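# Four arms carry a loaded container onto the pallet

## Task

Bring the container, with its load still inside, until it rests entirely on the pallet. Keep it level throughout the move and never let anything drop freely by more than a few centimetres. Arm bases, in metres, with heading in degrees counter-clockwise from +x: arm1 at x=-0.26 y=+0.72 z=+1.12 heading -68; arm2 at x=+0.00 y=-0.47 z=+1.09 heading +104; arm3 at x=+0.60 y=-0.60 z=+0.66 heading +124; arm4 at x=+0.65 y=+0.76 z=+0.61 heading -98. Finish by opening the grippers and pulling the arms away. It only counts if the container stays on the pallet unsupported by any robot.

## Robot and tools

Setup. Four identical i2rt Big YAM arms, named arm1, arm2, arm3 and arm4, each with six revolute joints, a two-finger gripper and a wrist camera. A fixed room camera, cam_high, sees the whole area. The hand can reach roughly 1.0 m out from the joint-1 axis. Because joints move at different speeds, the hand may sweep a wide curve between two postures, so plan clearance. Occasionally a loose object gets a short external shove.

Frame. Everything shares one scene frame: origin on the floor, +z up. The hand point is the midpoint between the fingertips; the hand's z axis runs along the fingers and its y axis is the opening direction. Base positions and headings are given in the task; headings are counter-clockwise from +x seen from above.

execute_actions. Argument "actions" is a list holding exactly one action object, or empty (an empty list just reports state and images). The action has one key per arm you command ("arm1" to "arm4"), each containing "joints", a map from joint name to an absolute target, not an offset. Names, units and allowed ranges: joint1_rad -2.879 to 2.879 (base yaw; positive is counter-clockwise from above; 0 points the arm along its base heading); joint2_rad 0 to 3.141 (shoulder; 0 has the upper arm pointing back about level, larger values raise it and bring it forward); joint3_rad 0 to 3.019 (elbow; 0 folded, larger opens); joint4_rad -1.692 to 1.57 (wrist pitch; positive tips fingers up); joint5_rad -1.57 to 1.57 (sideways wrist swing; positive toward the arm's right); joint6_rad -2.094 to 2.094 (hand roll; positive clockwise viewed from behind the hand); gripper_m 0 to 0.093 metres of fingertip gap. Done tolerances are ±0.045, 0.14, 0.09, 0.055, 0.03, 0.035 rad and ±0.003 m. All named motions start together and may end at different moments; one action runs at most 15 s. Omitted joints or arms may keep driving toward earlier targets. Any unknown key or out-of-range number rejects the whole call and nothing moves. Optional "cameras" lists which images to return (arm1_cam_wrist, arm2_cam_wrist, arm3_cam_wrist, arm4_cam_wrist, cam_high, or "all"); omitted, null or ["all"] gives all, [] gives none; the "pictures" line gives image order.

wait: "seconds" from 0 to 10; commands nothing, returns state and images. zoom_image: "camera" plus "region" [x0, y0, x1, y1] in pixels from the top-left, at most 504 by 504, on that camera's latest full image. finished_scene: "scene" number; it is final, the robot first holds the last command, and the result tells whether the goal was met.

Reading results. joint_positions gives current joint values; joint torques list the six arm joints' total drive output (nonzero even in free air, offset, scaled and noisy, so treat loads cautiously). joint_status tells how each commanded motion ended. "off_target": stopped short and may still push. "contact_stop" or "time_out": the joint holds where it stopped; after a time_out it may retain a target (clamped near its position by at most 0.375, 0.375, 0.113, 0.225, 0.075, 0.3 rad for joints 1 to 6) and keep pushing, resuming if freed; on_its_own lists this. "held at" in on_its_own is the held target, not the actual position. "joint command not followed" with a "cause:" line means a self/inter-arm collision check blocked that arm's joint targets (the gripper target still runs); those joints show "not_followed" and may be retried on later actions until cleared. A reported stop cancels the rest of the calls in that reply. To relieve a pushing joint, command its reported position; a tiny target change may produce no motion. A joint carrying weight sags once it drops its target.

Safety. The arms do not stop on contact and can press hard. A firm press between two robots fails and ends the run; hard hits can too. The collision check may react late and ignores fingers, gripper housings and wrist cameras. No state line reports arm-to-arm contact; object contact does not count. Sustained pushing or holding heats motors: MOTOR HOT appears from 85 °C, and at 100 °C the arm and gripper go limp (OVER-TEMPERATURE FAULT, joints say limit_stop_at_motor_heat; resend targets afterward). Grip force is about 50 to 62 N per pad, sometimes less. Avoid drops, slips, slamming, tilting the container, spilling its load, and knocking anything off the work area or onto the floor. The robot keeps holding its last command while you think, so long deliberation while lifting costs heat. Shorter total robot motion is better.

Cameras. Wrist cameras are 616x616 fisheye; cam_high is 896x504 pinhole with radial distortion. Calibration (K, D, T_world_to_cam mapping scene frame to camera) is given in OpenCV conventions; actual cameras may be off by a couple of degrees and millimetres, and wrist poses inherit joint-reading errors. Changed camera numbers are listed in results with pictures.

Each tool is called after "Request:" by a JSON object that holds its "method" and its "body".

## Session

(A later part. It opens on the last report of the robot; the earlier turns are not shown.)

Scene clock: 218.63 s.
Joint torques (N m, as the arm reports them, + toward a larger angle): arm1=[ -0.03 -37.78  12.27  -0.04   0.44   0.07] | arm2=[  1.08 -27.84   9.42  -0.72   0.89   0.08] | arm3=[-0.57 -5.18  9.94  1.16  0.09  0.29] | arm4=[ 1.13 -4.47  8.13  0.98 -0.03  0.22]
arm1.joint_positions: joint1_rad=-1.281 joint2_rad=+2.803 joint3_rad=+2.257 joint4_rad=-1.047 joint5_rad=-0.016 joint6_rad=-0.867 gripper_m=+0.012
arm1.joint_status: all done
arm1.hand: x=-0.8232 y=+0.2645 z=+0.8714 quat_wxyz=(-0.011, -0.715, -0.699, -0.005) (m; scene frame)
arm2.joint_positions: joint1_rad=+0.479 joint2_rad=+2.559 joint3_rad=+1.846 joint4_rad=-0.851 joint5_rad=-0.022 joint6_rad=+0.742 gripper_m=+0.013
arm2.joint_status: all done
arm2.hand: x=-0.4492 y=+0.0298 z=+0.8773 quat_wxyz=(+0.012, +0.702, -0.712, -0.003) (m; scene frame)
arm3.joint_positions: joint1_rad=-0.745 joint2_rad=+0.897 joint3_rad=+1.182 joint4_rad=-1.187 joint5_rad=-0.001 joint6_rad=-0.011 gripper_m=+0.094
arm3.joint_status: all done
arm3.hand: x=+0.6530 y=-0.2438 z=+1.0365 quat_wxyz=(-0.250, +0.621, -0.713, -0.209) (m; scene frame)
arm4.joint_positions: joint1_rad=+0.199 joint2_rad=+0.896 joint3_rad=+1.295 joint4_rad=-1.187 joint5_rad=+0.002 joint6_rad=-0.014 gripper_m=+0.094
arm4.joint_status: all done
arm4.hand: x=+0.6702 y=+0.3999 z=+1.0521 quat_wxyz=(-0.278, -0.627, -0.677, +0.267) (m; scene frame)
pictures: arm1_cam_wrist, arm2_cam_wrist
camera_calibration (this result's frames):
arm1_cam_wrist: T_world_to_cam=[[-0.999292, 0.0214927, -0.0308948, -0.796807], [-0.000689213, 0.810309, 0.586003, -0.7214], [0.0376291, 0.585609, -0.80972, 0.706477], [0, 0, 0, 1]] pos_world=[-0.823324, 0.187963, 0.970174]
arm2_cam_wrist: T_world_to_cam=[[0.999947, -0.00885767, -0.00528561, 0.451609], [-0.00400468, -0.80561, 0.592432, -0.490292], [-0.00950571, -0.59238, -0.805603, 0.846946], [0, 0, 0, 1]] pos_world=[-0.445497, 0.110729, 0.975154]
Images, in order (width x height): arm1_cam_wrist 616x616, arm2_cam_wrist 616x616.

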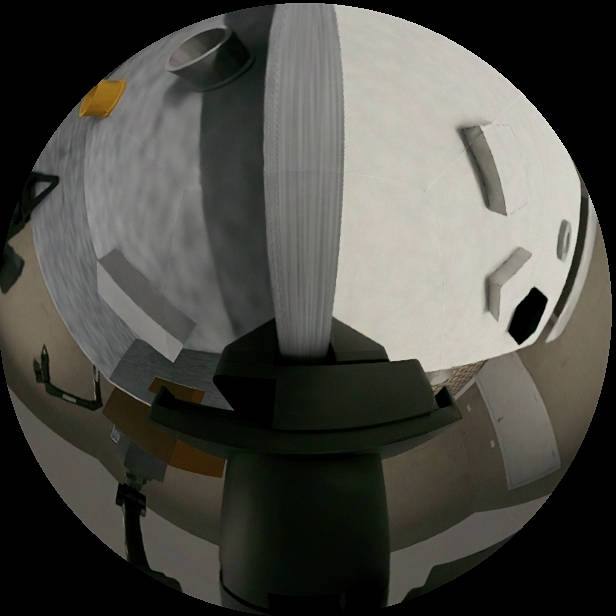

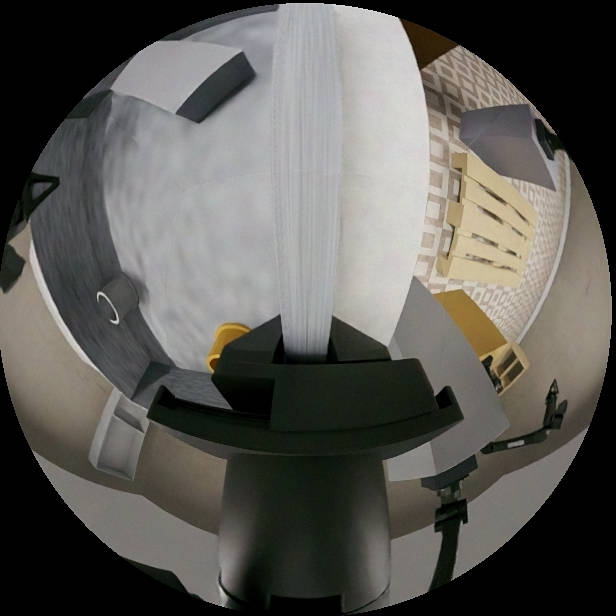

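Balanced. Comp: q2 −.155ρ / −.135ρ.

Request:
{"method": "execute_actions", "body": {"actions": [{"arm1":{"joints":{"joint1_rad":-1.231,"joint2_rad":2.555,"joint3_rad":2.045,"joint4_rad":-0.917,"joint6_rad":-0.823}},"arm2":{"joints":{"joint1_rad":0.427,"joint2_rad":2.382,"joint3_rad":1.72,"joint4_rad":-0.8,"joint6_rad":0.688}}}], "cameras": []}}

Request:
{"method": "execute_actions", "body": {"actions": [{"arm1":{"joints":{"joint1_rad":-1.158,"joint2_rad":2.452,"joint3_rad":1.79,"joint4_rad":-0.778,"joint6_rad":-0.745}},"arm2":{"joints":{"joint1_rad":0.335,"joint2_rad":2.312,"joint3_rad":1.545,"joint4_rad":-0.705,"joint6_rad":0.59}}}], "cameras": ["arm1_cam_wrist","cam_high"]}}

Scene clock: 225.67 s.
Joint torques (N m, as the arm reports them, + toward a larger angle): arm1=[  0.34 -35.4   11.12   1.28   0.42   0.07] | arm2=[  1.45 -26.21   9.27   0.07   0.63   0.19] | arm3=[-0.59 -5.2   9.94  1.15  0.1   0.29] | arm4=[ 1.15 -4.33  8.11  0.92 -0.03  0.21]
arm1.joint_positions: joint1_rad=-1.237 joint2_rad=+2.665 joint3_rad=+2.006 joint4_rad=-0.944 joint5_rad=-0.015 joint6_rad=-0.827 gripper_m=+0.012
arm1.joint_status: all done
arm1.hand: x=-0.7735 y=+0.2661 z=+0.8874 quat_wxyz=(-0.010, -0.713, -0.701, -0.010) (m; scene frame)
arm2.joint_positions: joint1_rad=+0.419 joint2_rad=+2.460 joint3_rad=+1.693 joint4_rad=-0.790 joint5_rad=-0.017 joint6_rad=+0.678 gripper_m=+0.013
arm2.joint_status: all done
arm2.hand: x=-0.3997 y=+0.0329 z=+0.8955 quat_wxyz=(+0.009, +0.703, -0.711, -0.006) (m; scene frame)
arm3.joint_positions: joint1_rad=-0.745 joint2_rad=+0.897 joint3_rad=+1.182 joint4_rad=-1.187 joint5_rad=-0.001 joint6_rad=-0.011 gripper_m=+0.094
arm3.joint_status: not commanded
arm3.hand: x=+0.6530 y=-0.2438 z=+1.0365 quat_wxyz=(-0.250, +0.621, -0.713, -0.209) (m; scene frame)
arm4.joint_positions: joint1_rad=+0.199 joint2_rad=+0.896 joint3_rad=+1.295 joint4_rad=-1.187 joint5_rad=+0.002 joint6_rad=-0.014 gripper_m=+0.094
arm4.joint_status: not commanded
arm4.hand: x=+0.6702 y=+0.3999 z=+1.0521 quat_wxyz=(-0.278, -0.627, -0.677, +0.267) (m; scene frame)
pictures: none
No camera images: the call's "cameras" was empty. Leave "cameras" out to get every camera's image.

Scene clock: 226.93 s.
Joint torques (N m, as the arm reports them, + toward a larger angle): arm1=[ -0.21 -32.24  10.71   0.94   0.72   0.08] | arm2=[  1.89 -23.49   8.52  -0.18   0.75   0.15] | arm3=[-0.55 -5.26  9.93  1.16  0.09  0.29] | arm4=[ 1.2  -4.37  8.14  0.96 -0.04  0.22]
arm1.joint_positions: joint1_rad=-1.161 joint2_rad=+2.553 joint3_rad=+1.745 joint4_rad=-0.797 joint5_rad=-0.023 joint6_rad=-0.751 gripper_m=+0.012
arm1.joint_status: all done
arm1.hand: x=-0.6999 y=+0.2664 z=+0.8856 quat_wxyz=(-0.013, -0.713, -0.700, -0.011) (m; scene frame)
arm2.joint_positions: joint1_rad=+0.322 joint2_rad=+2.384 joint3_rad=+1.518 joint4_rad=-0.694 joint5_rad=-0.017 joint6_rad=+0.583 gripper_m=+0.012
arm2.joint_status: all done
arm2.hand: x=-0.3267 y=+0.0326 z=+0.8950 quat_wxyz=(+0.009, +0.703, -0.712, -0.006) (m; scene frame)
arm3.joint_positions: joint1_rad=-0.745 joint2_rad=+0.897 joint3_rad=+1.182 joint4_rad=-1.187 joint5_rad=-0.001 joint6_rad=-0.011 gripper_m=+0.094
arm3.joint_status: not commanded
arm3.hand: x=+0.6530 y=-0.2438 z=+1.0365 quat_wxyz=(-0.250, +0.621, -0.713, -0.209) (m; scene frame)
arm4.joint_positions: joint1_rad=+0.199 joint2_rad=+0.896 joint3_rad=+1.295 joint4_rad=-1.187 joint5_rad=+0.002 joint6_rad=-0.014 gripper_m=+0.094
arm4.joint_status: not commanded
arm4.hand: x=+0.6702 y=+0.3999 z=+1.0521 quat_wxyz=(-0.278, -0.627, -0.677, +0.267) (m; scene frame)
pictures: arm1_cam_wrist, cam_high
camera_calibration (this result's frames):
arm1_cam_wrist: T_world_to_cam=[[-0.998928, 0.0179389, -0.0426629, -0.661569], [-0.0107467, 0.806719, 0.590837, -0.741651], [0.0450159, 0.590663, -0.805662, 0.712481], [0, 0, 0, 1]] pos_world=[-0.700904, 0.189336, 0.983989]
Images, in order (width x height): arm1_cam_wrist 616x616, cam_high 896x504.

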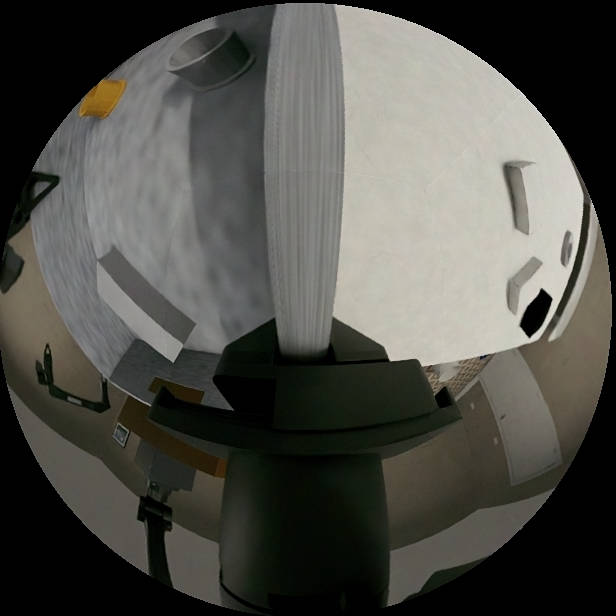

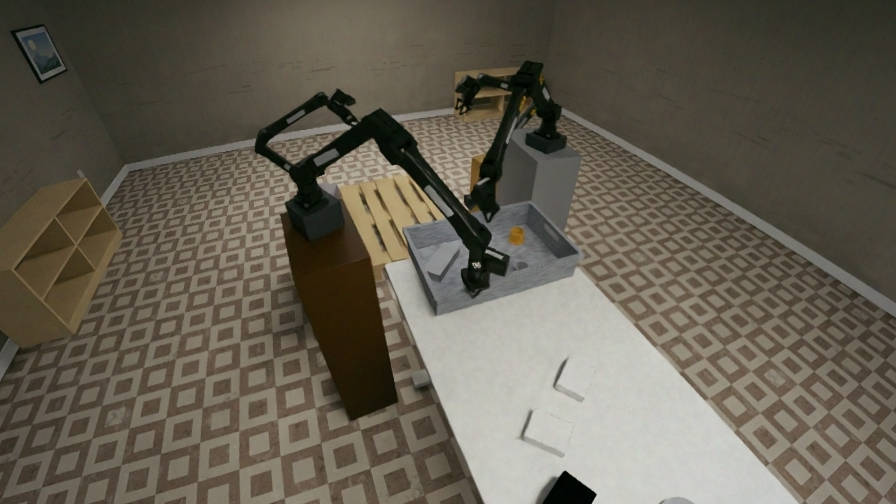

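Comp .165 / .127.

Request:
{"method": "execute_actions", "body": {"actions": [{"arm1":{"joints":{"joint1_rad":-1.06,"joint2_rad":2.36,"joint3_rad":1.575,"joint4_rad":-0.645,"joint6_rad":-0.647}},"arm2":{"joints":{"joint1_rad":0.212,"joint2_rad":2.256,"joint3_rad":1.395,"joint4_rad":-0.619,"joint6_rad":0.47}}}], "cameras": []}}

Request:
{"method": "execute_actions", "body": {"actions": [{"arm1":{"joints":{"joint1_rad":-0.912,"joint2_rad":2.289,"joint3_rad":1.36,"joint4_rad":-0.52,"joint6_rad":-0.5}},"arm2":{"joints":{"joint1_rad":0.038,"joint2_rad":2.208,"joint3_rad":1.265,"joint4_rad":-0.543,"joint6_rad":0.296}}}], "cameras": []}}

Request:
{"method": "execute_actions", "body": {"actions": [{"arm1":{"joints":{"joint1_rad":-0.734,"joint2_rad":2.245,"joint3_rad":1.215,"joint4_rad":-0.43,"joint6_rad":-0.32}},"arm2":{"joints":{"joint1_rad":-0.156,"joint2_rad":2.185,"joint3_rad":1.197,"joint4_rad":-0.503,"joint6_rad":0.102}}}], "cameras": ["arm2_cam_wrist","cam_high"]}}

Scene clock: 236.33 s.
Joint torques (N m, as the arm reports them, + toward a larger angle): arm1=[ -0.36 -30.44  10.23   1.05   0.7    0.12] | arm2=[  1.45 -22.86   7.82  -0.25   0.88   0.16] | arm3=[-0.57 -5.26  9.94  1.16  0.09  0.29] | arm4=[ 1.03 -4.34  8.15  0.99 -0.03  0.24]
arm1.joint_positions: joint1_rad=-1.063 joint2_rad=+2.456 joint3_rad=+1.527 joint4_rad=-0.666 joint5_rad=-0.022 joint6_rad=-0.653 gripper_m=+0.012
arm1.joint_status: all done
arm1.hand: x=-0.6222 y=+0.2650 z=+0.8883 quat_wxyz=(-0.011, -0.713, -0.701, -0.008) (m; scene frame)
arm2.joint_positions: joint1_rad=+0.203 joint2_rad=+2.322 joint3_rad=+1.370 joint4_rad=-0.607 joint5_rad=-0.023 joint6_rad=+0.463 gripper_m=+0.012
arm2.joint_status: all done
arm2.hand: x=-0.2488 y=+0.0316 z=+0.8942 quat_wxyz=(+0.010, +0.703, -0.711, -0.008) (m; scene frame)
arm3.joint_positions: joint1_rad=-0.745 joint2_rad=+0.897 joint3_rad=+1.182 joint4_rad=-1.187 joint5_rad=-0.001 joint6_rad=-0.011 gripper_m=+0.094
arm3.joint_status: not commanded
arm3.hand: x=+0.6530 y=-0.2438 z=+1.0365 quat_wxyz=(-0.250, +0.621, -0.713, -0.209) (m; scene frame)
arm4.joint_positions: joint1_rad=+0.199 joint2_rad=+0.896 joint3_rad=+1.295 joint4_rad=-1.187 joint5_rad=+0.002 joint6_rad=-0.014 gripper_m=+0.094
arm4.joint_status: not commanded
arm4.hand: x=+0.6702 y=+0.3999 z=+1.0521 quat_wxyz=(-0.278, -0.627, -0.677, +0.267) (m; scene frame)
pictures: none
No camera images: the call's "cameras" was empty. Leave "cameras" out to get every camera's image.

Scene clock: 237.63 s.
Joint torques (N m, as the arm reports them, + toward a larger angle): arm1=[  0.16 -28.2    9.03   0.84   0.81  -0.01] | arm2=[  0.98 -21.27   6.91  -0.16   0.94  -0.02] | arm3=[-0.53 -5.16  9.93  1.17  0.09  0.29] | arm4=[ 0.98 -4.3   8.12  0.98 -0.03  0.23]
arm1.joint_positions: joint1_rad=-0.915 joint2_rad=+2.374 joint3_rad=+1.314 joint4_rad=-0.536 joint5_rad=-0.025 joint6_rad=-0.495 gripper_m=+0.012
arm1.joint_status: all done
arm1.hand: x=-0.5213 y=+0.2673 z=+0.8876 quat_wxyz=(-0.011, -0.717, -0.697, -0.010) (m; scene frame)
arm2.joint_positions: joint1_rad=+0.032 joint2_rad=+2.274 joint3_rad=+1.242 joint4_rad=-0.530 joint5_rad=-0.024 joint6_rad=+0.302 gripper_m=+0.012
arm2.joint_status: all done
arm2.hand: x=-0.1504 y=+0.0296 z=+0.8923 quat_wxyz=(+0.010, +0.699, -0.715, -0.009) (m; scene frame)
arm3.joint_positions: joint1_rad=-0.745 joint2_rad=+0.897 joint3_rad=+1.182 joint4_rad=-1.187 joint5_rad=-0.001 joint6_rad=-0.011 gripper_m=+0.094
arm3.joint_status: not commanded
arm3.hand: x=+0.6530 y=-0.2438 z=+1.0365 quat_wxyz=(-0.250, +0.621, -0.713, -0.209) (m; scene frame)
arm4.joint_positions: joint1_rad=+0.199 joint2_rad=+0.896 joint3_rad=+1.295 joint4_rad=-1.187 joint5_rad=+0.002 joint6_rad=-0.014 gripper_m=+0.094
arm4.joint_status: not commanded
arm4.hand: x=+0.6702 y=+0.3999 z=+1.0521 quat_wxyz=(-0.278, -0.627, -0.677, +0.267) (m; scene frame)
pictures: none
No camera images: the call's "cameras" was empty. Leave "cameras" out to get every camera's image.

Scene clock: 238.90 s.
Joint torques (N m, as the arm reports them, + toward a larger angle): arm1=[  0.28 -25.8    7.21   0.78   0.87   0.03] | arm2=[  0.16 -20.5    5.94  -0.07   1.09   0.01] | arm3=[-0.59 -5.2   9.93  1.18  0.09  0.29] | arm4=[ 1.09 -4.56  8.09  0.96 -0.05  0.22]
arm1.joint_positions: joint1_rad=-0.737 joint2_rad=+2.324 joint3_rad=+1.181 joint4_rad=-0.444 joint5_rad=-0.025 joint6_rad=-0.320 gripper_m=+0.012
arm1.joint_status: all done
arm1.hand: x=-0.4240 y=+0.2643 z=+0.8880 quat_wxyz=(-0.010, -0.716, -0.698, -0.007) (m; scene frame)
arm2.joint_positions: joint1_rad=-0.160 joint2_rad=+2.254 joint3_rad=+1.180 joint4_rad=-0.495 joint5_rad=-0.028 joint6_rad=+0.105 gripper_m=+0.013
arm2.joint_status: all done
arm2.hand: x=-0.0518 y=+0.0281 z=+0.8902 quat_wxyz=(+0.011, +0.701, -0.713, -0.009) (m; scene frame)
arm3.joint_positions: joint1_rad=-0.745 joint2_rad=+0.897 joint3_rad=+1.182 joint4_rad=-1.187 joint5_rad=-0.001 joint6_rad=-0.011 gripper_m=+0.094
arm3.joint_status: not commanded
arm3.hand: x=+0.6530 y=-0.2438 z=+1.0365 quat_wxyz=(-0.250, +0.621, -0.713, -0.209) (m; scene frame)
arm4.joint_positions: joint1_rad=+0.199 joint2_rad=+0.896 joint3_rad=+1.295 joint4_rad=-1.187 joint5_rad=+0.002 joint6_rad=-0.014 gripper_m=+0.094
arm4.joint_status: not commanded
arm4.hand: x=+0.6702 y=+0.3999 z=+1.0521 quat_wxyz=(-0.278, -0.627, -0.677, +0.267) (m; scene frame)
pictures: arm2_cam_wrist, cam_high
camera_calibration (this result's frames):
arm2_cam_wrist: T_world_to_cam=[[0.999874, -0.0108886, -0.0115568, 0.0598781], [-0.00206177, -0.810707, 0.585449, -0.491269], [-0.0157439, -0.585351, -0.810627, 0.864026], [0, 0, 0, 1]] pos_world=[-0.0472803, 0.108136, 0.988707]
Images, in order (width x height): arm2_cam_wrist 616x616, cam_high 896x504.

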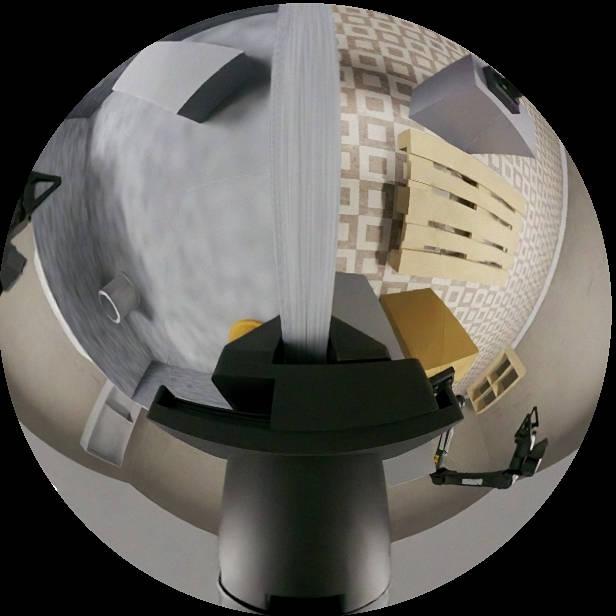

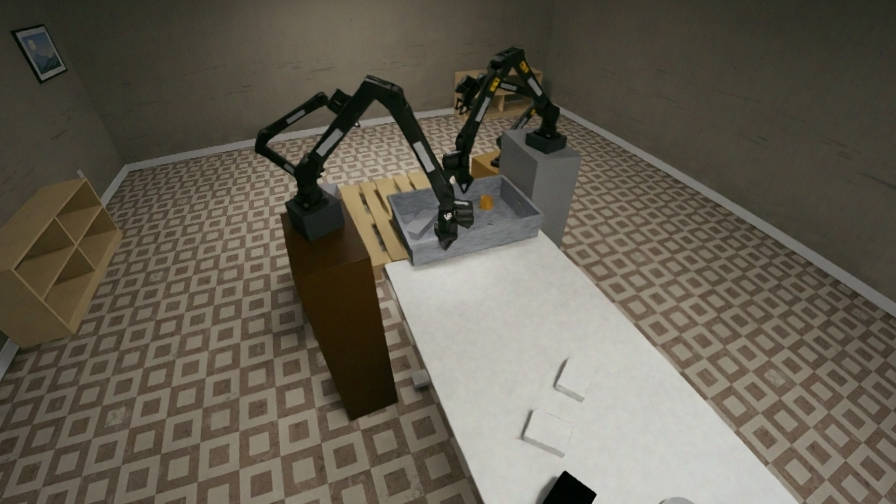

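Request:
{"method": "execute_actions", "body": {"actions": [{"arm1":{"joints":{"joint1_rad":-0.531,"joint2_rad":2.222,"joint3_rad":1.135,"joint4_rad":-0.376,"joint6_rad":-0.118}},"arm2":{"joints":{"joint1_rad":-0.358,"joint2_rad":2.185,"joint3_rad":1.2,"joint4_rad":-0.503,"joint6_rad":-0.098}}}], "cameras": []}}

Request:
{"method": "execute_actions", "body": {"actions": [{"arm1":{"joints":{"joint1_rad":-0.314,"joint2_rad":2.22,"joint3_rad":1.125,"joint4_rad":-0.37,"joint6_rad":0.1}},"arm2":{"joints":{"joint1_rad":-0.551,"joint2_rad":2.22,"joint3_rad":1.285,"joint4_rad":-0.55,"joint6_rad":-0.29}}}], "cameras": []}}

Request:
{"method": "execute_actions", "body": {"actions": [{"arm1":{"joints":{"joint1_rad":-0.105,"joint2_rad":2.245,"joint3_rad":1.197,"joint4_rad":-0.415,"joint6_rad":0.308}},"arm2":{"joints":{"joint1_rad":-0.724,"joint2_rad":2.27,"joint3_rad":1.42,"joint4_rad":-0.63,"joint6_rad":-0.464}}}], "cameras": ["cam_high"]}}

Scene clock: 245.97 s.
Joint torques (N m, as the arm reports them, + toward a larger angle): arm1=[ -0.03 -24.93   5.45   1.04   0.81   0.1 ] | arm2=[  1.31 -20.4    6.14   0.36   1.19   0.12] | arm3=[-0.57 -5.24  9.95  1.15  0.09  0.29] | arm4=[ 1.12 -4.53  8.17  0.97 -0.04  0.22]
arm1.joint_positions: joint1_rad=-0.535 joint2_rad=+2.296 joint3_rad=+1.117 joint4_rad=-0.396 joint5_rad=-0.023 joint6_rad=-0.126 gripper_m=+0.012
arm1.joint_status: all done
arm1.hand: x=-0.3269 y=+0.2575 z=+0.8907 quat_wxyz=(-0.010, -0.713, -0.701, -0.003) (m; scene frame)
arm2.joint_positions: joint1_rad=-0.363 joint2_rad=+2.254 joint3_rad=+1.180 joint4_rad=-0.503 joint5_rad=-0.030 joint6_rad=-0.106 gripper_m=+0.013
arm2.joint_status: all done
arm2.hand: x=+0.0479 y=+0.0258 z=+0.8902 quat_wxyz=(+0.013, +0.704, -0.710, -0.009) (m; scene frame)
arm3.joint_positions: joint1_rad=-0.745 joint2_rad=+0.897 joint3_rad=+1.182 joint4_rad=-1.187 joint5_rad=-0.001 joint6_rad=-0.011 gripper_m=+0.094
arm3.joint_status: not commanded
arm3.hand: x=+0.6530 y=-0.2438 z=+1.0365 quat_wxyz=(-0.250, +0.621, -0.713, -0.209) (m; scene frame)
arm4.joint_positions: joint1_rad=+0.199 joint2_rad=+0.896 joint3_rad=+1.295 joint4_rad=-1.187 joint5_rad=+0.002 joint6_rad=-0.014 gripper_m=+0.094
arm4.joint_status: not commanded
arm4.hand: x=+0.6702 y=+0.3999 z=+1.0521 quat_wxyz=(-0.278, -0.627, -0.677, +0.267) (m; scene frame)
pictures: none
No camera images: the call's "cameras" was empty. Leave "cameras" out to get every camera's image.

Scene clock: 247.27 s.
Joint torques (N m, as the arm reports them, + toward a larger angle): arm1=[  0.27 -24.77   5.16   0.45   0.8    0.02] | arm2=[  0.59 -20.03   9.42   0.2    1.03   0.11] | arm3=[-0.53 -5.21  9.93  1.17  0.09  0.29] | arm4=[ 0.84 -4.62  8.15  0.93 -0.03  0.23]
arm1.joint_positions: joint1_rad=-0.318 joint2_rad=+2.296 joint3_rad=+1.112 joint4_rad=-0.374 joint5_rad=-0.023 joint6_rad=+0.101 gripper_m=+0.012
arm1.joint_status: all done
arm1.hand: x=-0.2257 y=+0.2522 z=+0.8896 quat_wxyz=(-0.014, -0.717, -0.697, +0.001) (m; scene frame)
arm2.joint_positions: joint1_rad=-0.559 joint2_rad=+2.274 joint3_rad=+1.231 joint4_rad=-0.551 joint5_rad=-0.028 joint6_rad=-0.292 gripper_m=+0.013
arm2.joint_status: all done
arm2.hand: x=+0.1465 y=+0.0163 z=+0.8899 quat_wxyz=(+0.018, +0.700, -0.714, -0.006) (m; scene frame)
arm3.joint_positions: joint1_rad=-0.745 joint2_rad=+0.897 joint3_rad=+1.182 joint4_rad=-1.187 joint5_rad=-0.001 joint6_rad=-0.011 gripper_m=+0.094
arm3.joint_status: not commanded
arm3.hand: x=+0.6530 y=-0.2438 z=+1.0365 quat_wxyz=(-0.250, +0.621, -0.713, -0.209) (m; scene frame)
arm4.joint_positions: joint1_rad=+0.199 joint2_rad=+0.896 joint3_rad=+1.295 joint4_rad=-1.187 joint5_rad=+0.002 joint6_rad=-0.014 gripper_m=+0.094
arm4.joint_status: not commanded
arm4.hand: x=+0.6702 y=+0.3999 z=+1.0521 quat_wxyz=(-0.278, -0.627, -0.677, +0.267) (m; scene frame)
pictures: none
No camera images: the call's "cameras" was empty. Leave "cameras" out to get every camera's image.

Scene clock: 248.53 s.
Joint torques (N m, as the arm reports them, + toward a larger angle): arm1=[  0.13 -23.22   7.8   -0.18   0.71   0.  ] | arm2=[  0.85 -21.55   9.74   0.51   0.88  -0.01] | arm3=[-0.55 -5.25  9.93  1.15  0.1   0.29] | arm4=[ 0.97 -4.39  8.06  0.9  -0.03  0.23]
arm1.joint_positions: joint1_rad=-0.108 joint2_rad=+2.302 joint3_rad=+1.155 joint4_rad=-0.404 joint5_rad=-0.020 joint6_rad=+0.316 gripper_m=+0.012
arm1.joint_status: all done
arm1.hand: x=-0.1242 y=+0.2544 z=+0.8930 quat_wxyz=(-0.016, -0.718, -0.696, +0.002) (m; scene frame)
arm2.joint_positions: joint1_rad=-0.734 joint2_rad=+2.329 joint3_rad=+1.371 joint4_rad=-0.639 joint5_rad=-0.026 joint6_rad=-0.461 gripper_m=+0.013
arm2.joint_status: all done
arm2.hand: x=+0.2469 y=+0.0176 z=+0.8909 quat_wxyz=(+0.018, +0.698, -0.716, -0.007) (m; scene frame)
arm3.joint_positions: joint1_rad=-0.745 joint2_rad=+0.897 joint3_rad=+1.182 joint4_rad=-1.187 joint5_rad=-0.001 joint6_rad=-0.011 gripper_m=+0.094
arm3.joint_status: not commanded
arm3.hand: x=+0.6530 y=-0.2438 z=+1.0365 quat_wxyz=(-0.250, +0.621, -0.713, -0.209) (m; scene frame)
arm4.joint_positions: joint1_rad=+0.199 joint2_rad=+0.896 joint3_rad=+1.295 joint4_rad=-1.187 joint5_rad=+0.002 joint6_rad=-0.014 gripper_m=+0.094
arm4.joint_status: not commanded
arm4.hand: x=+0.6702 y=+0.3999 z=+1.0521 quat_wxyz=(-0.278, -0.627, -0.677, +0.267) (m; scene frame)
pictures: cam_high
Images, in order (width x height): cam_high 896x504.

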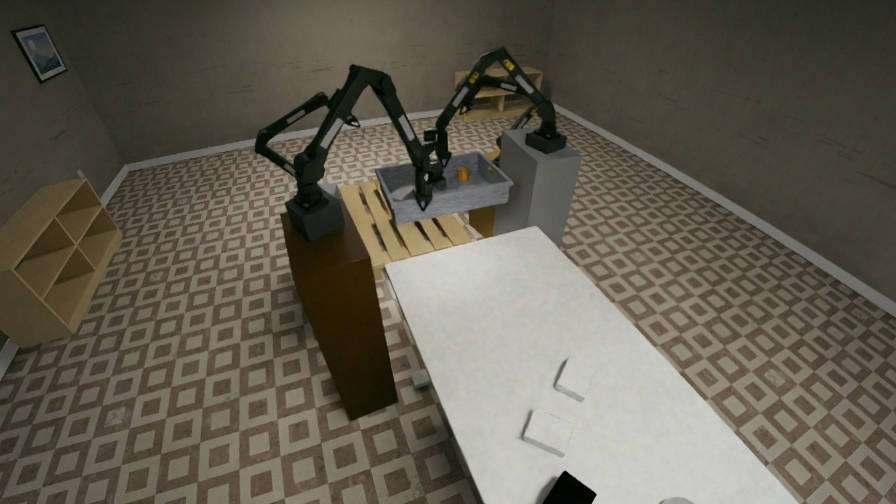

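Request:
{"method": "execute_actions", "body": {"actions": [{"arm1":{"joints":{"joint1_rad":0.083,"joint2_rad":2.372,"joint3_rad":1.35,"joint4_rad":-0.45,"joint6_rad":0.496}},"arm2":{"joints":{"joint1_rad":-0.871,"joint2_rad":2.42,"joint3_rad":1.66,"joint4_rad":-0.693,"joint6_rad":-0.61}}}], "cameras": []}}

Request:
{"method": "execute_actions", "body": {"actions": [{"arm1":{"joints":{"joint1_rad":0.211,"joint2_rad":2.495,"joint3_rad":1.535,"joint4_rad":-0.505,"joint6_rad":0.624}},"arm2":{"joints":{"joint1_rad":-0.971,"joint2_rad":2.579,"joint3_rad":1.917,"joint4_rad":-0.783,"joint6_rad":-0.71}}}], "cameras": []}}

Scene clock: 260.77 s.
Joint torques (N m, as the arm reports them, + toward a larger angle): arm1=[ -0.07 -26.62   6.69  -0.58   0.79  -0.12] | arm2=[  2.75 -23.72  10.98   0.64   0.73  -0.05] | arm3=[-0.54 -5.23  9.93  1.17  0.1   0.29] | arm4=[ 1.12 -4.48  8.11  0.92 -0.02  0.24]
arm1.joint_positions: joint1_rad=+0.081 joint2_rad=+2.449 joint3_rad=+1.324 joint4_rad=-0.427 joint5_rad=-0.022 joint6_rad=+0.514 gripper_m=+0.012
arm1.joint_status: all done
arm1.hand: x=-0.0216 y=+0.2545 z=+0.8488 quat_wxyz=(-0.014, -0.721, -0.693, -0.002) (m; scene frame)
arm2.joint_positions: joint1_rad=-0.884 joint2_rad=+2.499 joint3_rad=+1.601 joint4_rad=-0.703 joint5_rad=-0.021 joint6_rad=-0.603 gripper_m=+0.013
arm2.joint_status: all done
arm2.hand: x=+0.3475 y=+0.0153 z=+0.8487 quat_wxyz=(+0.018, +0.695, -0.719, -0.007) (m; scene frame)
arm3.joint_positions: joint1_rad=-0.745 joint2_rad=+0.897 joint3_rad=+1.182 joint4_rad=-1.187 joint5_rad=-0.001 joint6_rad=-0.011 gripper_m=+0.094
arm3.joint_status: not commanded
arm3.hand: x=+0.6530 y=-0.2438 z=+1.0365 quat_wxyz=(-0.250, +0.621, -0.713, -0.209) (m; scene frame)
arm4.joint_positions: joint1_rad=+0.199 joint2_rad=+0.896 joint3_rad=+1.295 joint4_rad=-1.187 joint5_rad=+0.002 joint6_rad=-0.014 gripper_m=+0.094
arm4.joint_status: not commanded
arm4.hand: x=+0.6702 y=+0.3999 z=+1.0521 quat_wxyz=(-0.278, -0.627, -0.677, +0.267) (m; scene frame)
pictures: none
No camera images: the call's "cameras" was empty. Leave "cameras" out to get every camera's image.

Scene clock: 262.00 s.
Joint torques (N m, as the arm reports them, + toward a larger angle): arm1=[ -0.17 -28.56   7.74  -0.83   0.64  -0.28] | arm2=[  1.46 -25.87  12.86   0.35   0.8   -0.23] | arm3=[-0.51 -5.27  9.94  1.16  0.09  0.29] | arm4=[ 0.9  -4.47  8.13  0.91 -0.02  0.22]
arm1.joint_positions: joint1_rad=+0.210 joint2_rad=+2.573 joint3_rad=+1.501 joint4_rad=-0.478 joint5_rad=-0.018 joint6_rad=+0.658 gripper_m=+0.012
arm1.joint_status: all done
arm1.hand: x=+0.0581 y=+0.2561 z=+0.8146 quat_wxyz=(-0.014, -0.727, -0.687, -0.001) (m; scene frame)
arm2.joint_positions: joint1_rad=-0.982 joint2_rad=+2.657 joint3_rad=+1.839 joint4_rad=-0.790 joint5_rad=-0.022 joint6_rad=-0.685 gripper_m=+0.012
arm2.joint_status: all done
arm2.hand: x=+0.4226 y=+0.0116 z=+0.8128 quat_wxyz=(+0.021, +0.689, -0.724, -0.008) (m; scene frame)
arm3.joint_positions: joint1_rad=-0.745 joint2_rad=+0.897 joint3_rad=+1.182 joint4_rad=-1.187 joint5_rad=-0.001 joint6_rad=-0.011 gripper_m=+0.094
arm3.joint_status: not commanded
arm3.hand: x=+0.6530 y=-0.2438 z=+1.0365 quat_wxyz=(-0.250, +0.621, -0.713, -0.209) (m; scene frame)
arm4.joint_positions: joint1_rad=+0.199 joint2_rad=+0.896 joint3_rad=+1.295 joint4_rad=-1.187 joint5_rad=+0.002 joint6_rad=-0.014 gripper_m=+0.094
arm4.joint_status: not commanded
arm4.hand: x=+0.6702 y=+0.3999 z=+1.0521 quat_wxyz=(-0.278, -0.627, -0.677, +0.267) (m; scene frame)
pictures: none
No camera images: the call's "cameras" was empty. Leave "cameras" out to get every camera's image.

Request:
{"method": "execute_actions", "body": {"actions": [{"arm1":{"joints":{"joint1_rad":0.308,"joint2_rad":2.63,"joint3_rad":1.745,"joint4_rad":-0.575,"joint6_rad":0.72}},"arm2":{"joints":{"joint1_rad":-1.045,"joint2_rad":2.765,"joint3_rad":2.275,"joint4_rad":-0.908,"joint6_rad":-0.785}},"arm3":{"joints":{"joint2_rad":1.48,"joint3_rad":1.375,"joint4_rad":-1.455,"joint6_rad":1.93,"gripper_m":0.07}},"arm4":{"joints":{"joint1_rad":-0.738,"joint2_rad":1.4,"joint3_rad":1.6,"joint4_rad":-1.66,"joint6_rad":0.72,"gripper_m":0.07}}}], "cameras": []}}

Request:
{"method": "execute_actions", "body": {"actions": [{"arm3":{"joints":{"joint1_rad":-0.3}},"arm4":{"joints":{"joint2_rad":1.815,"joint3_rad":1.93}}}]}}

Scene clock: 275.27 s.
Joint torques (N m, as the arm reports them, + toward a larger angle): arm1=[ -0.31 -29.78   9.13  -0.83   0.73  -0.25] | arm2=[  0.69 -28.65  16.2    0.71   0.74  -0.27] | arm3=[ -0.56 -15.06   9.58  -0.09   0.2    0.31] | arm4=[  1.67 -12.57  10.78  -0.15   0.03   0.25]
arm1.joint_positions: joint1_rad=+0.306 joint2_rad=+2.707 joint3_rad=+1.702 joint4_rad=-0.547 joint5_rad=-0.020 joint6_rad=+0.752 gripper_m=+0.012
arm1.joint_status: all done
arm1.hand: x=+0.1253 y=+0.2600 z=+0.7781 quat_wxyz=(-0.012, -0.726, -0.688, -0.004) (m; scene frame)
arm2.joint_positions: joint1_rad=-1.049 joint2_rad=+2.851 joint3_rad=+2.167 joint4_rad=-0.918 joint5_rad=-0.021 joint6_rad=-0.756 gripper_m=+0.012
arm2.joint_status: joint3_rad time_out (moved +0.329 of +0.436); the others done
arm2.on_its_own: joint3_rad reads +2.167 and still pushes toward +2.275 since a time_out
arm2.hand: x=+0.4908 y=+0.0179 z=+0.7767 quat_wxyz=(+0.017, +0.691, -0.723, -0.009) (m; scene frame)
arm3.joint_positions: joint1_rad=-0.745 joint2_rad=+1.484 joint3_rad=+1.350 joint4_rad=-1.444 joint5_rad=-0.001 joint6_rad=+1.918 gripper_m=+0.070
arm3.joint_status: all done
arm3.hand: x=+0.6654 y=-0.1699 z=+0.8700 quat_wxyz=(-0.003, -0.247, -0.969, +0.006) (m; scene frame)
arm4.joint_positions: joint1_rad=-0.745 joint2_rad=+1.402 joint3_rad=+1.554 joint4_rad=-1.648 joint5_rad=+0.001 joint6_rad=+0.703 gripper_m=+0.070
arm4.joint_status: all done
arm4.hand: x=+0.3228 y=+0.4941 z=+0.9368 quat_wxyz=(-0.028, -0.999, +0.007, +0.029) (m; scene frame)
pictures: none
No camera images: the call's "cameras" was empty. Leave "cameras" out to get every camera's image.

not run: a stop came earlier in this reply.

Request:
{"method": "execute_actions", "body": {"actions": [{"arm3":{"joints":{"joint1_rad":-0.26,"joint6_rad":1.96}},"arm4":{"joints":{"joint2_rad":1.815,"joint3_rad":1.94,"joint6_rad":0.75}}}]}}

Scene clock: 278.83 s.
Joint torques (N m, as the arm reports them, + toward a larger angle): arm1=[ -0.13 -29.92   9.15  -0.82   0.73  -0.26] | arm2=[  1.89 -28.64  16.3    0.52   0.75  -0.31] | arm3=[ -0.62 -15.01   9.59  -0.09   0.16   0.3 ] | arm4=[  1.69 -20.05  10.95  -0.09   0.04   0.25]
arm1.joint_positions: joint1_rad=+0.306 joint2_rad=+2.707 joint3_rad=+1.702 joint4_rad=-0.547 joint5_rad=-0.020 joint6_rad=+0.752 gripper_m=+0.012
arm1.joint_status: not commanded
arm1.hand: x=+0.1253 y=+0.2600 z=+0.7781 quat_wxyz=(-0.012, -0.726, -0.688, -0.004) (m; scene frame)
arm2.joint_positions: joint1_rad=-1.049 joint2_rad=+2.851 joint3_rad=+2.167 joint4_rad=-0.918 joint5_rad=-0.021 joint6_rad=-0.756 gripper_m=+0.012
arm2.joint_status: not commanded
arm2.on_its_own: joint3_rad reads +2.167 and still pushes toward +2.275 since a time_out
arm2.hand: x=+0.4908 y=+0.0179 z=+0.7767 quat_wxyz=(+0.017, +0.691, -0.723, -0.009) (m; scene frame)
arm3.joint_positions: joint1_rad=-0.254 joint2_rad=+1.484 joint3_rad=+1.350 joint4_rad=-1.444 joint5_rad=-0.001 joint6_rad=+1.948 gripper_m=+0.070
arm3.joint_status: all done
arm3.hand: x=+0.4555 y=-0.1893 z=+0.8690 quat_wxyz=(-0.004, -0.019, -1.000, +0.006) (m; scene frame)
arm4.joint_positions: joint1_rad=-0.745 joint2_rad=+1.826 joint3_rad=+1.889 joint4_rad=-1.653 joint5_rad=+0.001 joint6_rad=+0.733 gripper_m=+0.070
arm4.joint_status: all done
arm4.hand: x=+0.2161 y=+0.4055 z=+0.8677 quat_wxyz=(+0.002, -1.000, +0.021, -0.007) (m; scene frame)
pictures: arm1_cam_wrist, arm2_cam_wrist, arm3_cam_wrist, arm4_cam_wrist, cam_high
camera_calibration (this result's frames):
arm1_cam_wrist: T_world_to_cam=[[-0.998086, 0.053442, -0.0311178, 0.139994], [0.0252633, 0.81164, 0.583612, -0.664207], [0.0564459, 0.581709, -0.811436, 0.597833], [0, 0, 0, 1]] pos_world=[0.122761, 0.183851, 0.877099]
arm2_cam_wrist: T_world_to_cam=[[0.999029, -0.0391212, -0.0202699, -0.47636], [-0.0195496, -0.805858, 0.591786, -0.42834], [-0.039486, -0.590815, -0.80584, 0.782617], [0, 0, 0, 1]] pos_world=[0.498425, 0.0985643, 0.874494]
arm3_cam_wrist: T_world_to_cam=[[-0.0423412, -0.99909, 0.00519246, -0.171262], [-0.813835, 0.0375039, 0.579884, -0.120146], [-0.579551, 0.0203272, -0.814682, 1.1007], [0, 0, 0, 1]] pos_world=[0.532883, -0.188974, 0.967282]
arm4_cam_wrist: T_world_to_cam=[[0.0375042, 0.999295, 0.00159768, -0.416761], [0.803114, -0.0310927, 0.595014, -0.674151], [0.594644, -0.0210324, -0.803714, 0.698514], [0, 0, 0, 1]] pos_world=[0.141682, 0.410197, 0.963201]
Images, in order (width x height): arm1_cam_wrist 616x616, arm2_cam_wrist 616x616, arm3_cam_wrist 616x616, arm4_cam_wrist 616x616, cam_high 896x504.

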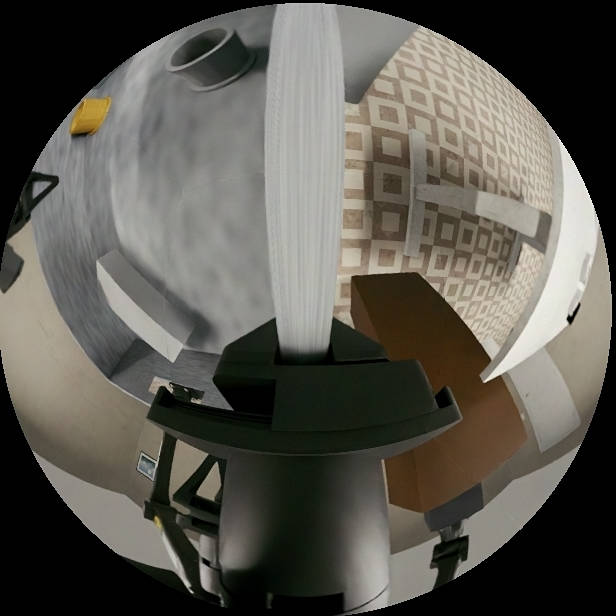

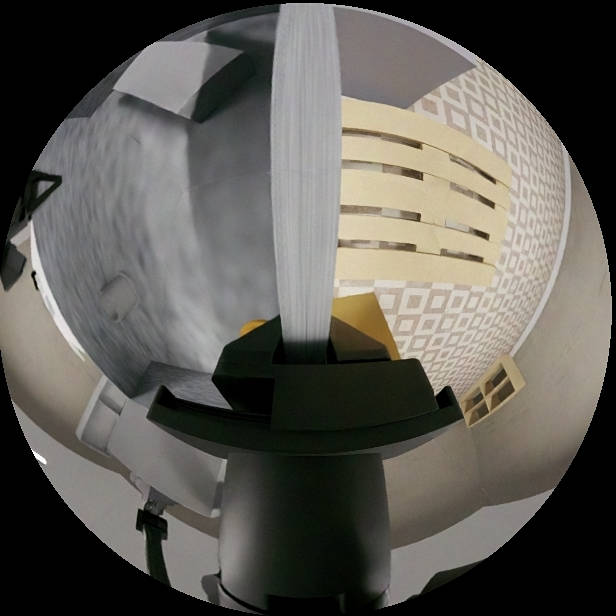

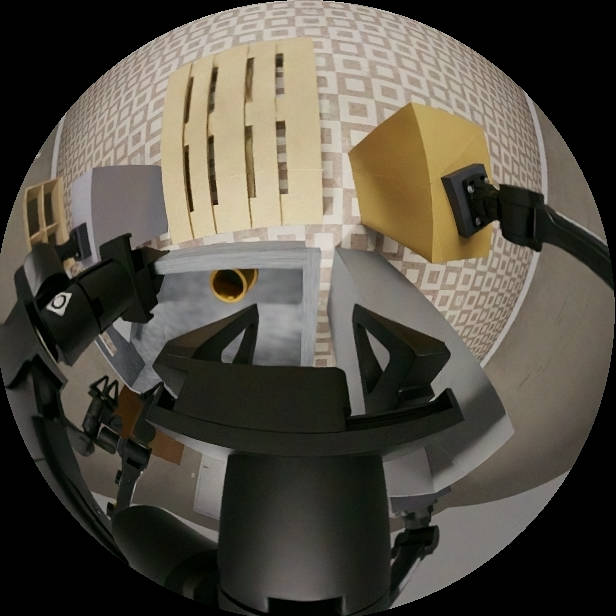

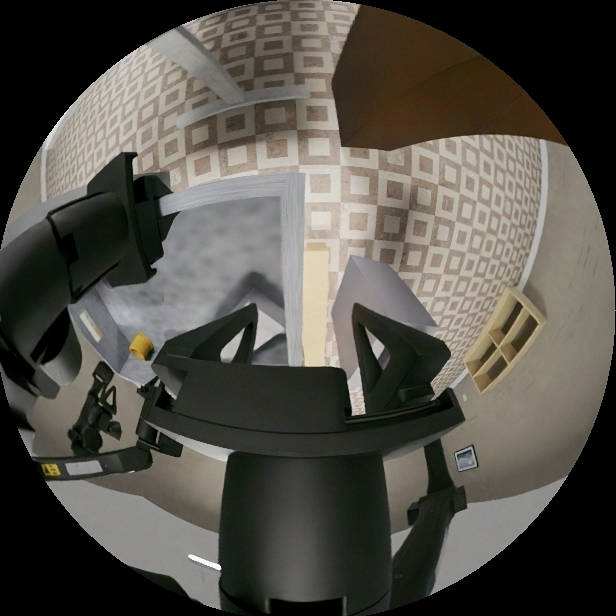

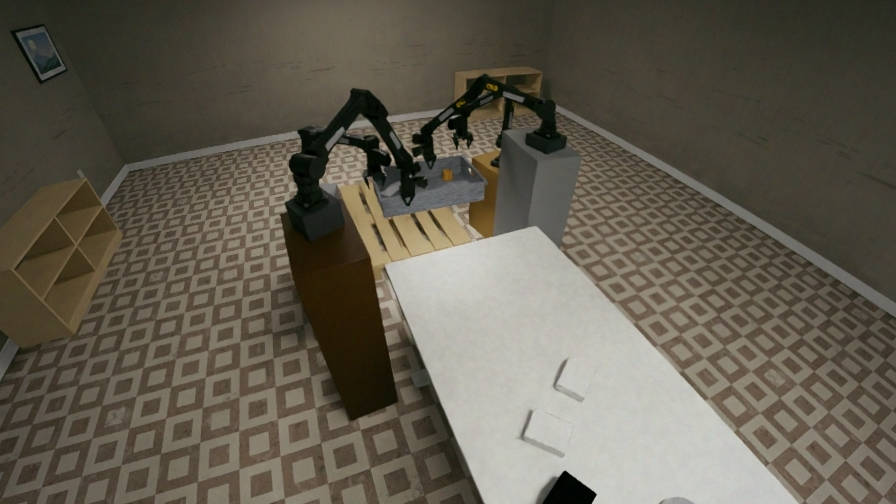

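Request:
{"method": "execute_actions", "body": {"actions": [{"arm3":{"joints":{"joint1_rad":-0.24,"joint2_rad":1.525,"joint3_rad":1.18,"joint4_rad":-1.2,"joint6_rad":1.98}},"arm4":{"joints":{"joint1_rad":-0.725,"joint2_rad":1.84,"joint3_rad":1.7,"joint4_rad":-1.41,"joint6_rad":0.76}}}], "cameras": ["arm3_cam_wrist","arm4_cam_wrist"]}}

Scene clock: 284.13 s.
Joint torques (N m, as the arm reports them, + toward a larger angle): arm1=[  0.04 -30.1    9.15  -0.86   0.67  -0.25] | arm2=[  1.31 -28.73  16.23   0.35   0.74  -0.31] | arm3=[  0.26 -14.68   7.3    0.82   0.29   0.31] | arm4=[  1.45 -19.98   7.29   0.66   0.05   0.26]
arm1.joint_positions: joint1_rad=+0.305 joint2_rad=+2.707 joint3_rad=+1.702 joint4_rad=-0.547 joint5_rad=-0.019 joint6_rad=+0.751 gripper_m=+0.012
arm1.joint_status: not commanded
arm1.hand: x=+0.1250 y=+0.2597 z=+0.7781 quat_wxyz=(-0.012, -0.726, -0.688, -0.003) (m; scene frame)
arm2.joint_positions: joint1_rad=-1.049 joint2_rad=+2.852 joint3_rad=+2.168 joint4_rad=-0.919 joint5_rad=-0.021 joint6_rad=-0.756 gripper_m=+0.012
arm2.joint_status: not commanded
arm2.on_its_own: joint3_rad reads +2.168 and still pushes toward +2.275 since a time_out
arm2.hand: x=+0.4907 y=+0.0179 z=+0.7766 quat_wxyz=(+0.017, +0.691, -0.723, -0.009) (m; scene frame)
arm3.joint_positions: joint1_rad=-0.245 joint2_rad=+1.522 joint3_rad=+1.184 joint4_rad=-1.213 joint5_rad=-0.004 joint6_rad=+1.968 gripper_m=+0.070
arm3.joint_status: all done
arm3.hand: x=+0.4511 y=-0.1887 z=+0.7914 quat_wxyz=(+0.002, -0.025, -1.000, -0.005) (m; scene frame)
arm4.joint_positions: joint1_rad=-0.728 joint2_rad=+1.848 joint3_rad=+1.699 joint4_rad=-1.425 joint5_rad=+0.001 joint6_rad=+0.743 gripper_m=+0.070
arm4.joint_status: all done
arm4.hand: x=+0.2157 y=+0.3924 z=+0.7832 quat_wxyz=(-0.003, -1.000, +0.018, -0.001) (m; scene frame)
pictures: arm3_cam_wrist, arm4_cam_wrist
camera_calibration (this result's frames):
arm3_cam_wrist: T_world_to_cam=[[-0.0541528, -0.998378, -0.0175999, -0.146902], [-0.806612, 0.033348, 0.59014, -0.0909536], [-0.588595, 0.0461541, -0.807109, 1.03791], [0, 0, 0, 1]] pos_world=[0.529589, -0.191534, 0.888796]
arm4_cam_wrist: T_world_to_cam=[[0.0314617, 0.999464, -0.00904196, -0.393992], [0.810588, -0.0202214, 0.585267, -0.622236], [0.584771, -0.0257428, -0.81079, 0.640022], [0, 0, 0, 1]] pos_world=[0.142507, 0.397674, 0.879536]
Images, in order (width x height): arm3_cam_wrist 616x616, arm4_cam_wrist 616x616.

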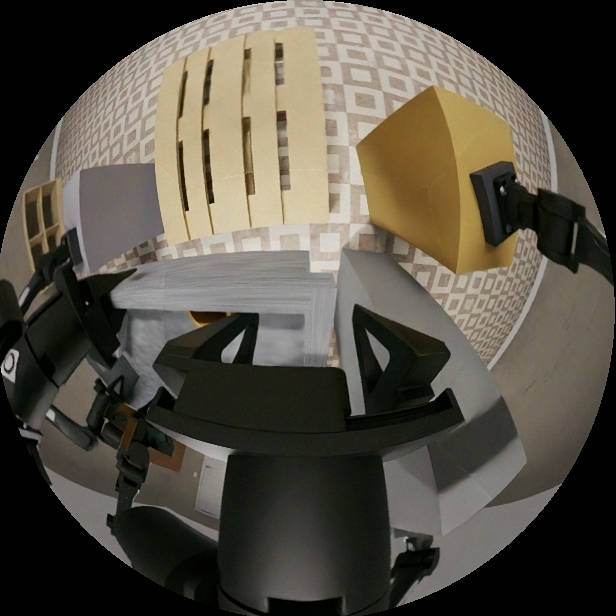

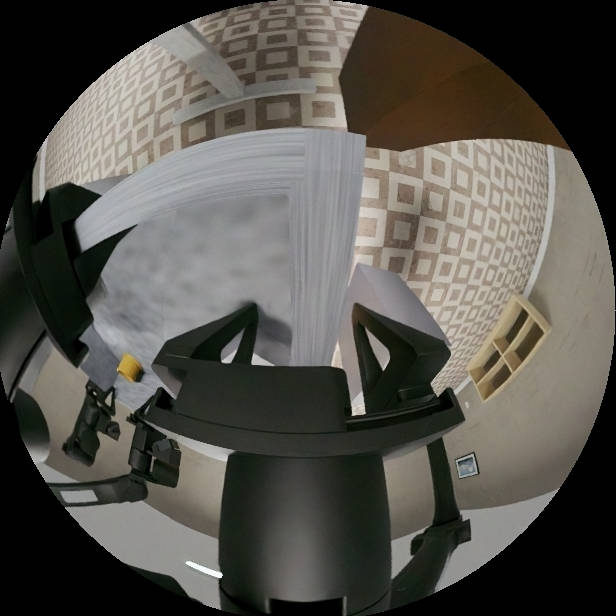

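Request:
{"method": "execute_actions", "body": {"actions": [{"arm3":{"joints":{"joint3_rad":1.14,"joint2_rad":1.535,"joint4_rad":-1.18}},"arm4":{"joints":{"joint1_rad":-0.745}}}], "cameras": []}}

Request:
{"method": "execute_actions", "body": {"actions": [{"arm3":{"joints":{"gripper_m":0}},"arm4":{"joints":{"gripper_m":0}}}], "cameras": []}}

Request:
{"method": "execute_actions", "body": {"actions": [{"arm1":{"joints":{"joint2_rad":2.69,"joint3_rad":1.72,"joint4_rad":-0.55,"joint6_rad":0.75}},"arm2":{"joints":{"joint2_rad":2.85,"joint3_rad":2.19,"joint6_rad":-0.756}},"arm3":{"joints":{"joint3_rad":1.22,"joint2_rad":1.47,"joint4_rad":-1.2}},"arm4":{"joints":{"joint2_rad":1.765,"joint3_rad":1.775,"joint4_rad":-1.425}}}], "cameras": ["arm3_cam_wrist","arm4_cam_wrist"]}}

Scene clock: 292.33 s.
Joint torques (N m, as the arm reports them, + toward a larger angle): arm1=[  0.07 -29.85   9.21  -0.84   0.67  -0.22] | arm2=[  1.03 -28.34  16.21   0.81   0.71  -0.26] | arm3=[ -0.17 -13.31   6.28   0.56   0.31   0.31] | arm4=[  0.65 -20.02   7.32   0.71   0.04   0.24]
arm1.joint_positions: joint1_rad=+0.305 joint2_rad=+2.707 joint3_rad=+1.702 joint4_rad=-0.547 joint5_rad=-0.019 joint6_rad=+0.750 gripper_m=+0.012
arm1.joint_status: not commanded
arm1.hand: x=+0.1251 y=+0.2596 z=+0.7781 quat_wxyz=(-0.012, -0.725, -0.688, -0.003) (m; scene frame)
arm2.joint_positions: joint1_rad=-1.049 joint2_rad=+2.852 joint3_rad=+2.168 joint4_rad=-0.919 joint5_rad=-0.021 joint6_rad=-0.757 gripper_m=+0.012
arm2.joint_status: not commanded
arm2.on_its_own: joint3_rad reads +2.168 and still pushes toward +2.275 since a time_out
arm2.hand: x=+0.4909 y=+0.0177 z=+0.7765 quat_wxyz=(+0.017, +0.691, -0.722, -0.009) (m; scene frame)
arm3.joint_positions: joint1_rad=-0.240 joint2_rad=+1.522 joint3_rad=+1.157 joint4_rad=-1.185 joint5_rad=-0.004 joint6_rad=+1.968 gripper_m=+0.070
arm3.joint_status: all done
arm3.hand: x=+0.4499 y=-0.1927 z=+0.7819 quat_wxyz=(+0.003, -0.022, -1.000, -0.006) (m; scene frame)
arm4.joint_positions: joint1_rad=-0.741 joint2_rad=+1.848 joint3_rad=+1.699 joint4_rad=-1.425 joint5_rad=+0.001 joint6_rad=+0.743 gripper_m=+0.070
arm4.joint_status: all done
arm4.hand: x=+0.2113 y=+0.3977 z=+0.7832 quat_wxyz=(-0.003, -1.000, +0.024, -0.001) (m; scene frame)
pictures: none
No camera images: the call's "cameras" was empty. Leave "cameras" out to get every camera's image.

Scene clock: 293.00 s.
Joint torques (N m, as the arm reports them, + toward a larger angle): arm1=[  0.02 -30.52   9.15  -0.74   0.9   -0.19] | arm2=[  1.6  -28.88  16.09   0.47   0.77  -0.21] | arm3=[ -0.39 -13.63   6.63   0.54   0.21   0.2 ] | arm4=[  0.92 -19.71   7.37   0.26   0.71   0.24]
arm1.joint_positions: joint1_rad=+0.304 joint2_rad=+2.707 joint3_rad=+1.702 joint4_rad=-0.550 joint5_rad=-0.024 joint6_rad=+0.745 gripper_m=+0.012
arm1.joint_status: not commanded
arm1.hand: x=+0.1250 y=+0.2601 z=+0.7786 quat_wxyz=(-0.011, -0.724, -0.689, -0.006) (m; scene frame)
arm2.joint_positions: joint1_rad=-1.048 joint2_rad=+2.853 joint3_rad=+2.171 joint4_rad=-0.915 joint5_rad=-0.022 joint6_rad=-0.759 gripper_m=+0.012
arm2.joint_status: not commanded
arm2.on_its_own: joint3_rad reads +2.171 and still pushes toward +2.275 since a time_out
arm2.hand: x=+0.4918 y=+0.0199 z=+0.7771 quat_wxyz=(+0.014, +0.692, -0.721, -0.010) (m; scene frame)
arm3.joint_positions: joint1_rad=-0.238 joint2_rad=+1.522 joint3_rad=+1.152 joint4_rad=-1.183 joint5_rad=-0.002 joint6_rad=+1.976 gripper_m=+0.015
arm3.joint_status: gripper_m off_target (ended at +0.015, target +0.000)
arm3.hand: x=+0.4501 y=-0.1941 z=+0.7804 quat_wxyz=(+0.001, -0.025, -1.000, -0.005) (m; scene frame)
arm4.joint_positions: joint1_rad=-0.743 joint2_rad=+1.846 joint3_rad=+1.699 joint4_rad=-1.413 joint5_rad=-0.019 joint6_rad=+0.746 gripper_m=+0.013
arm4.joint_status: gripper_m off_target (ended at +0.013, target +0.000)
arm4.hand: x=+0.2104 y=+0.3945 z=+0.7843 quat_wxyz=(-0.015, -1.000, +0.027, -0.002) (m; scene frame)
pictures: none
No camera images: the call's "cameras" was empty. Leave "cameras" out to get every camera's image.

Scene clock: 293.63 s.
Joint torques (N m, as the arm reports them, + toward a larger angle): arm1=[ -0.07 -24.86   6.94   0.26   0.9    0.05] | arm2=[  1.07 -23.01   9.28   0.73   0.74   0.04] | arm3=[ -0.35 -18.99  12.21  -0.2    0.21   0.2 ] | arm4=[  0.93 -25.56  12.89  -0.25   0.73   0.22]
arm1.joint_positions: joint1_rad=+0.304 joint2_rad=+2.707 joint3_rad=+1.702 joint4_rad=-0.550 joint5_rad=-0.024 joint6_rad=+0.747 gripper_m=+0.012
arm1.joint_status: all done
arm1.hand: x=+0.1250 y=+0.2601 z=+0.7786 quat_wxyz=(-0.011, -0.725, -0.689, -0.006) (m; scene frame)
arm2.joint_positions: joint1_rad=-1.049 joint2_rad=+2.856 joint3_rad=+2.171 joint4_rad=-0.919 joint5_rad=-0.022 joint6_rad=-0.758 gripper_m=+0.012
arm2.joint_status: all done
arm2.hand: x=+0.4905 y=+0.0179 z=+0.7751 quat_wxyz=(+0.018, +0.692, -0.722, -0.010) (m; scene frame)
arm3.joint_positions: joint1_rad=-0.238 joint2_rad=+1.516 joint3_rad=+1.152 joint4_rad=-1.183 joint5_rad=-0.002 joint6_rad=+1.976 gripper_m=+0.015
arm3.joint_status: all done
arm3.hand: x=+0.4501 y=-0.1941 z=+0.7827 quat_wxyz=(+0.002, -0.025, -1.000, -0.008) (m; scene frame)
arm4.joint_positions: joint1_rad=-0.742 joint2_rad=+1.841 joint3_rad=+1.699 joint4_rad=-1.413 joint5_rad=-0.019 joint6_rad=+0.746 gripper_m=+0.013
arm4.joint_status: all done
arm4.hand: x=+0.2110 y=+0.3941 z=+0.7868 quat_wxyz=(-0.016, -1.000, +0.026, -0.001) (m; scene frame)
pictures: arm3_cam_wrist, arm4_cam_wrist
camera_calibration (this result's frames):
arm3_cam_wrist: T_world_to_cam=[[-0.0549258, -0.998237, -0.0224746, -0.148306], [-0.806626, 0.0310939, 0.590244, -0.0869764], [-0.588504, 0.0505482, -0.806912, 1.03123], [0, 0, 0, 1]] pos_world=[0.528583, -0.197467, 0.88012]
arm4_cam_wrist: T_world_to_cam=[[0.0477157, 0.99821, -0.0360465, -0.377214], [0.810592, -0.0176098, 0.585346, -0.621551], [0.583664, -0.0571492, -0.809982, 0.657713], [0, 0, 0, 1]] pos_world=[0.13794, 0.403182, 0.882961]
Images, in order (width x height): arm3_cam_wrist 616x616, arm4_cam_wrist 616x616.

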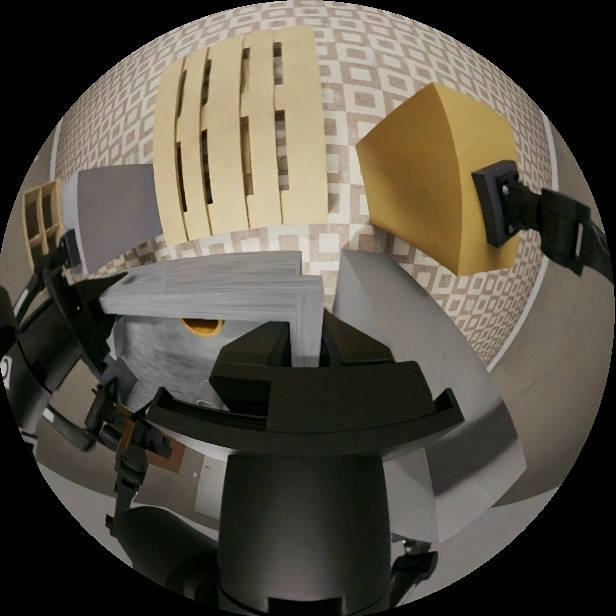

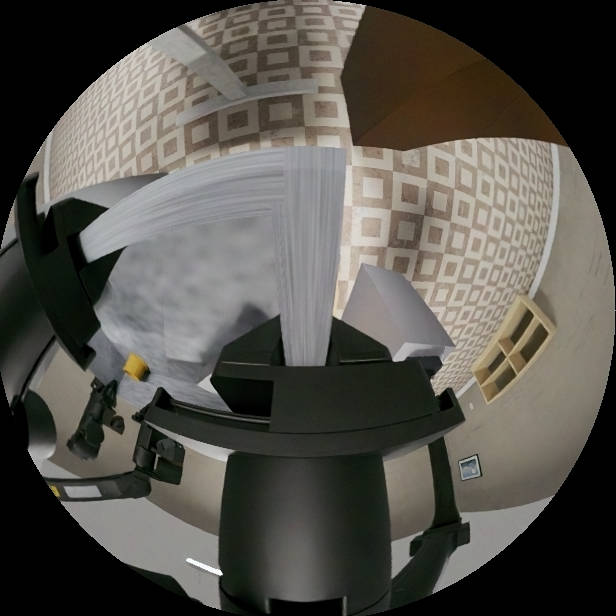

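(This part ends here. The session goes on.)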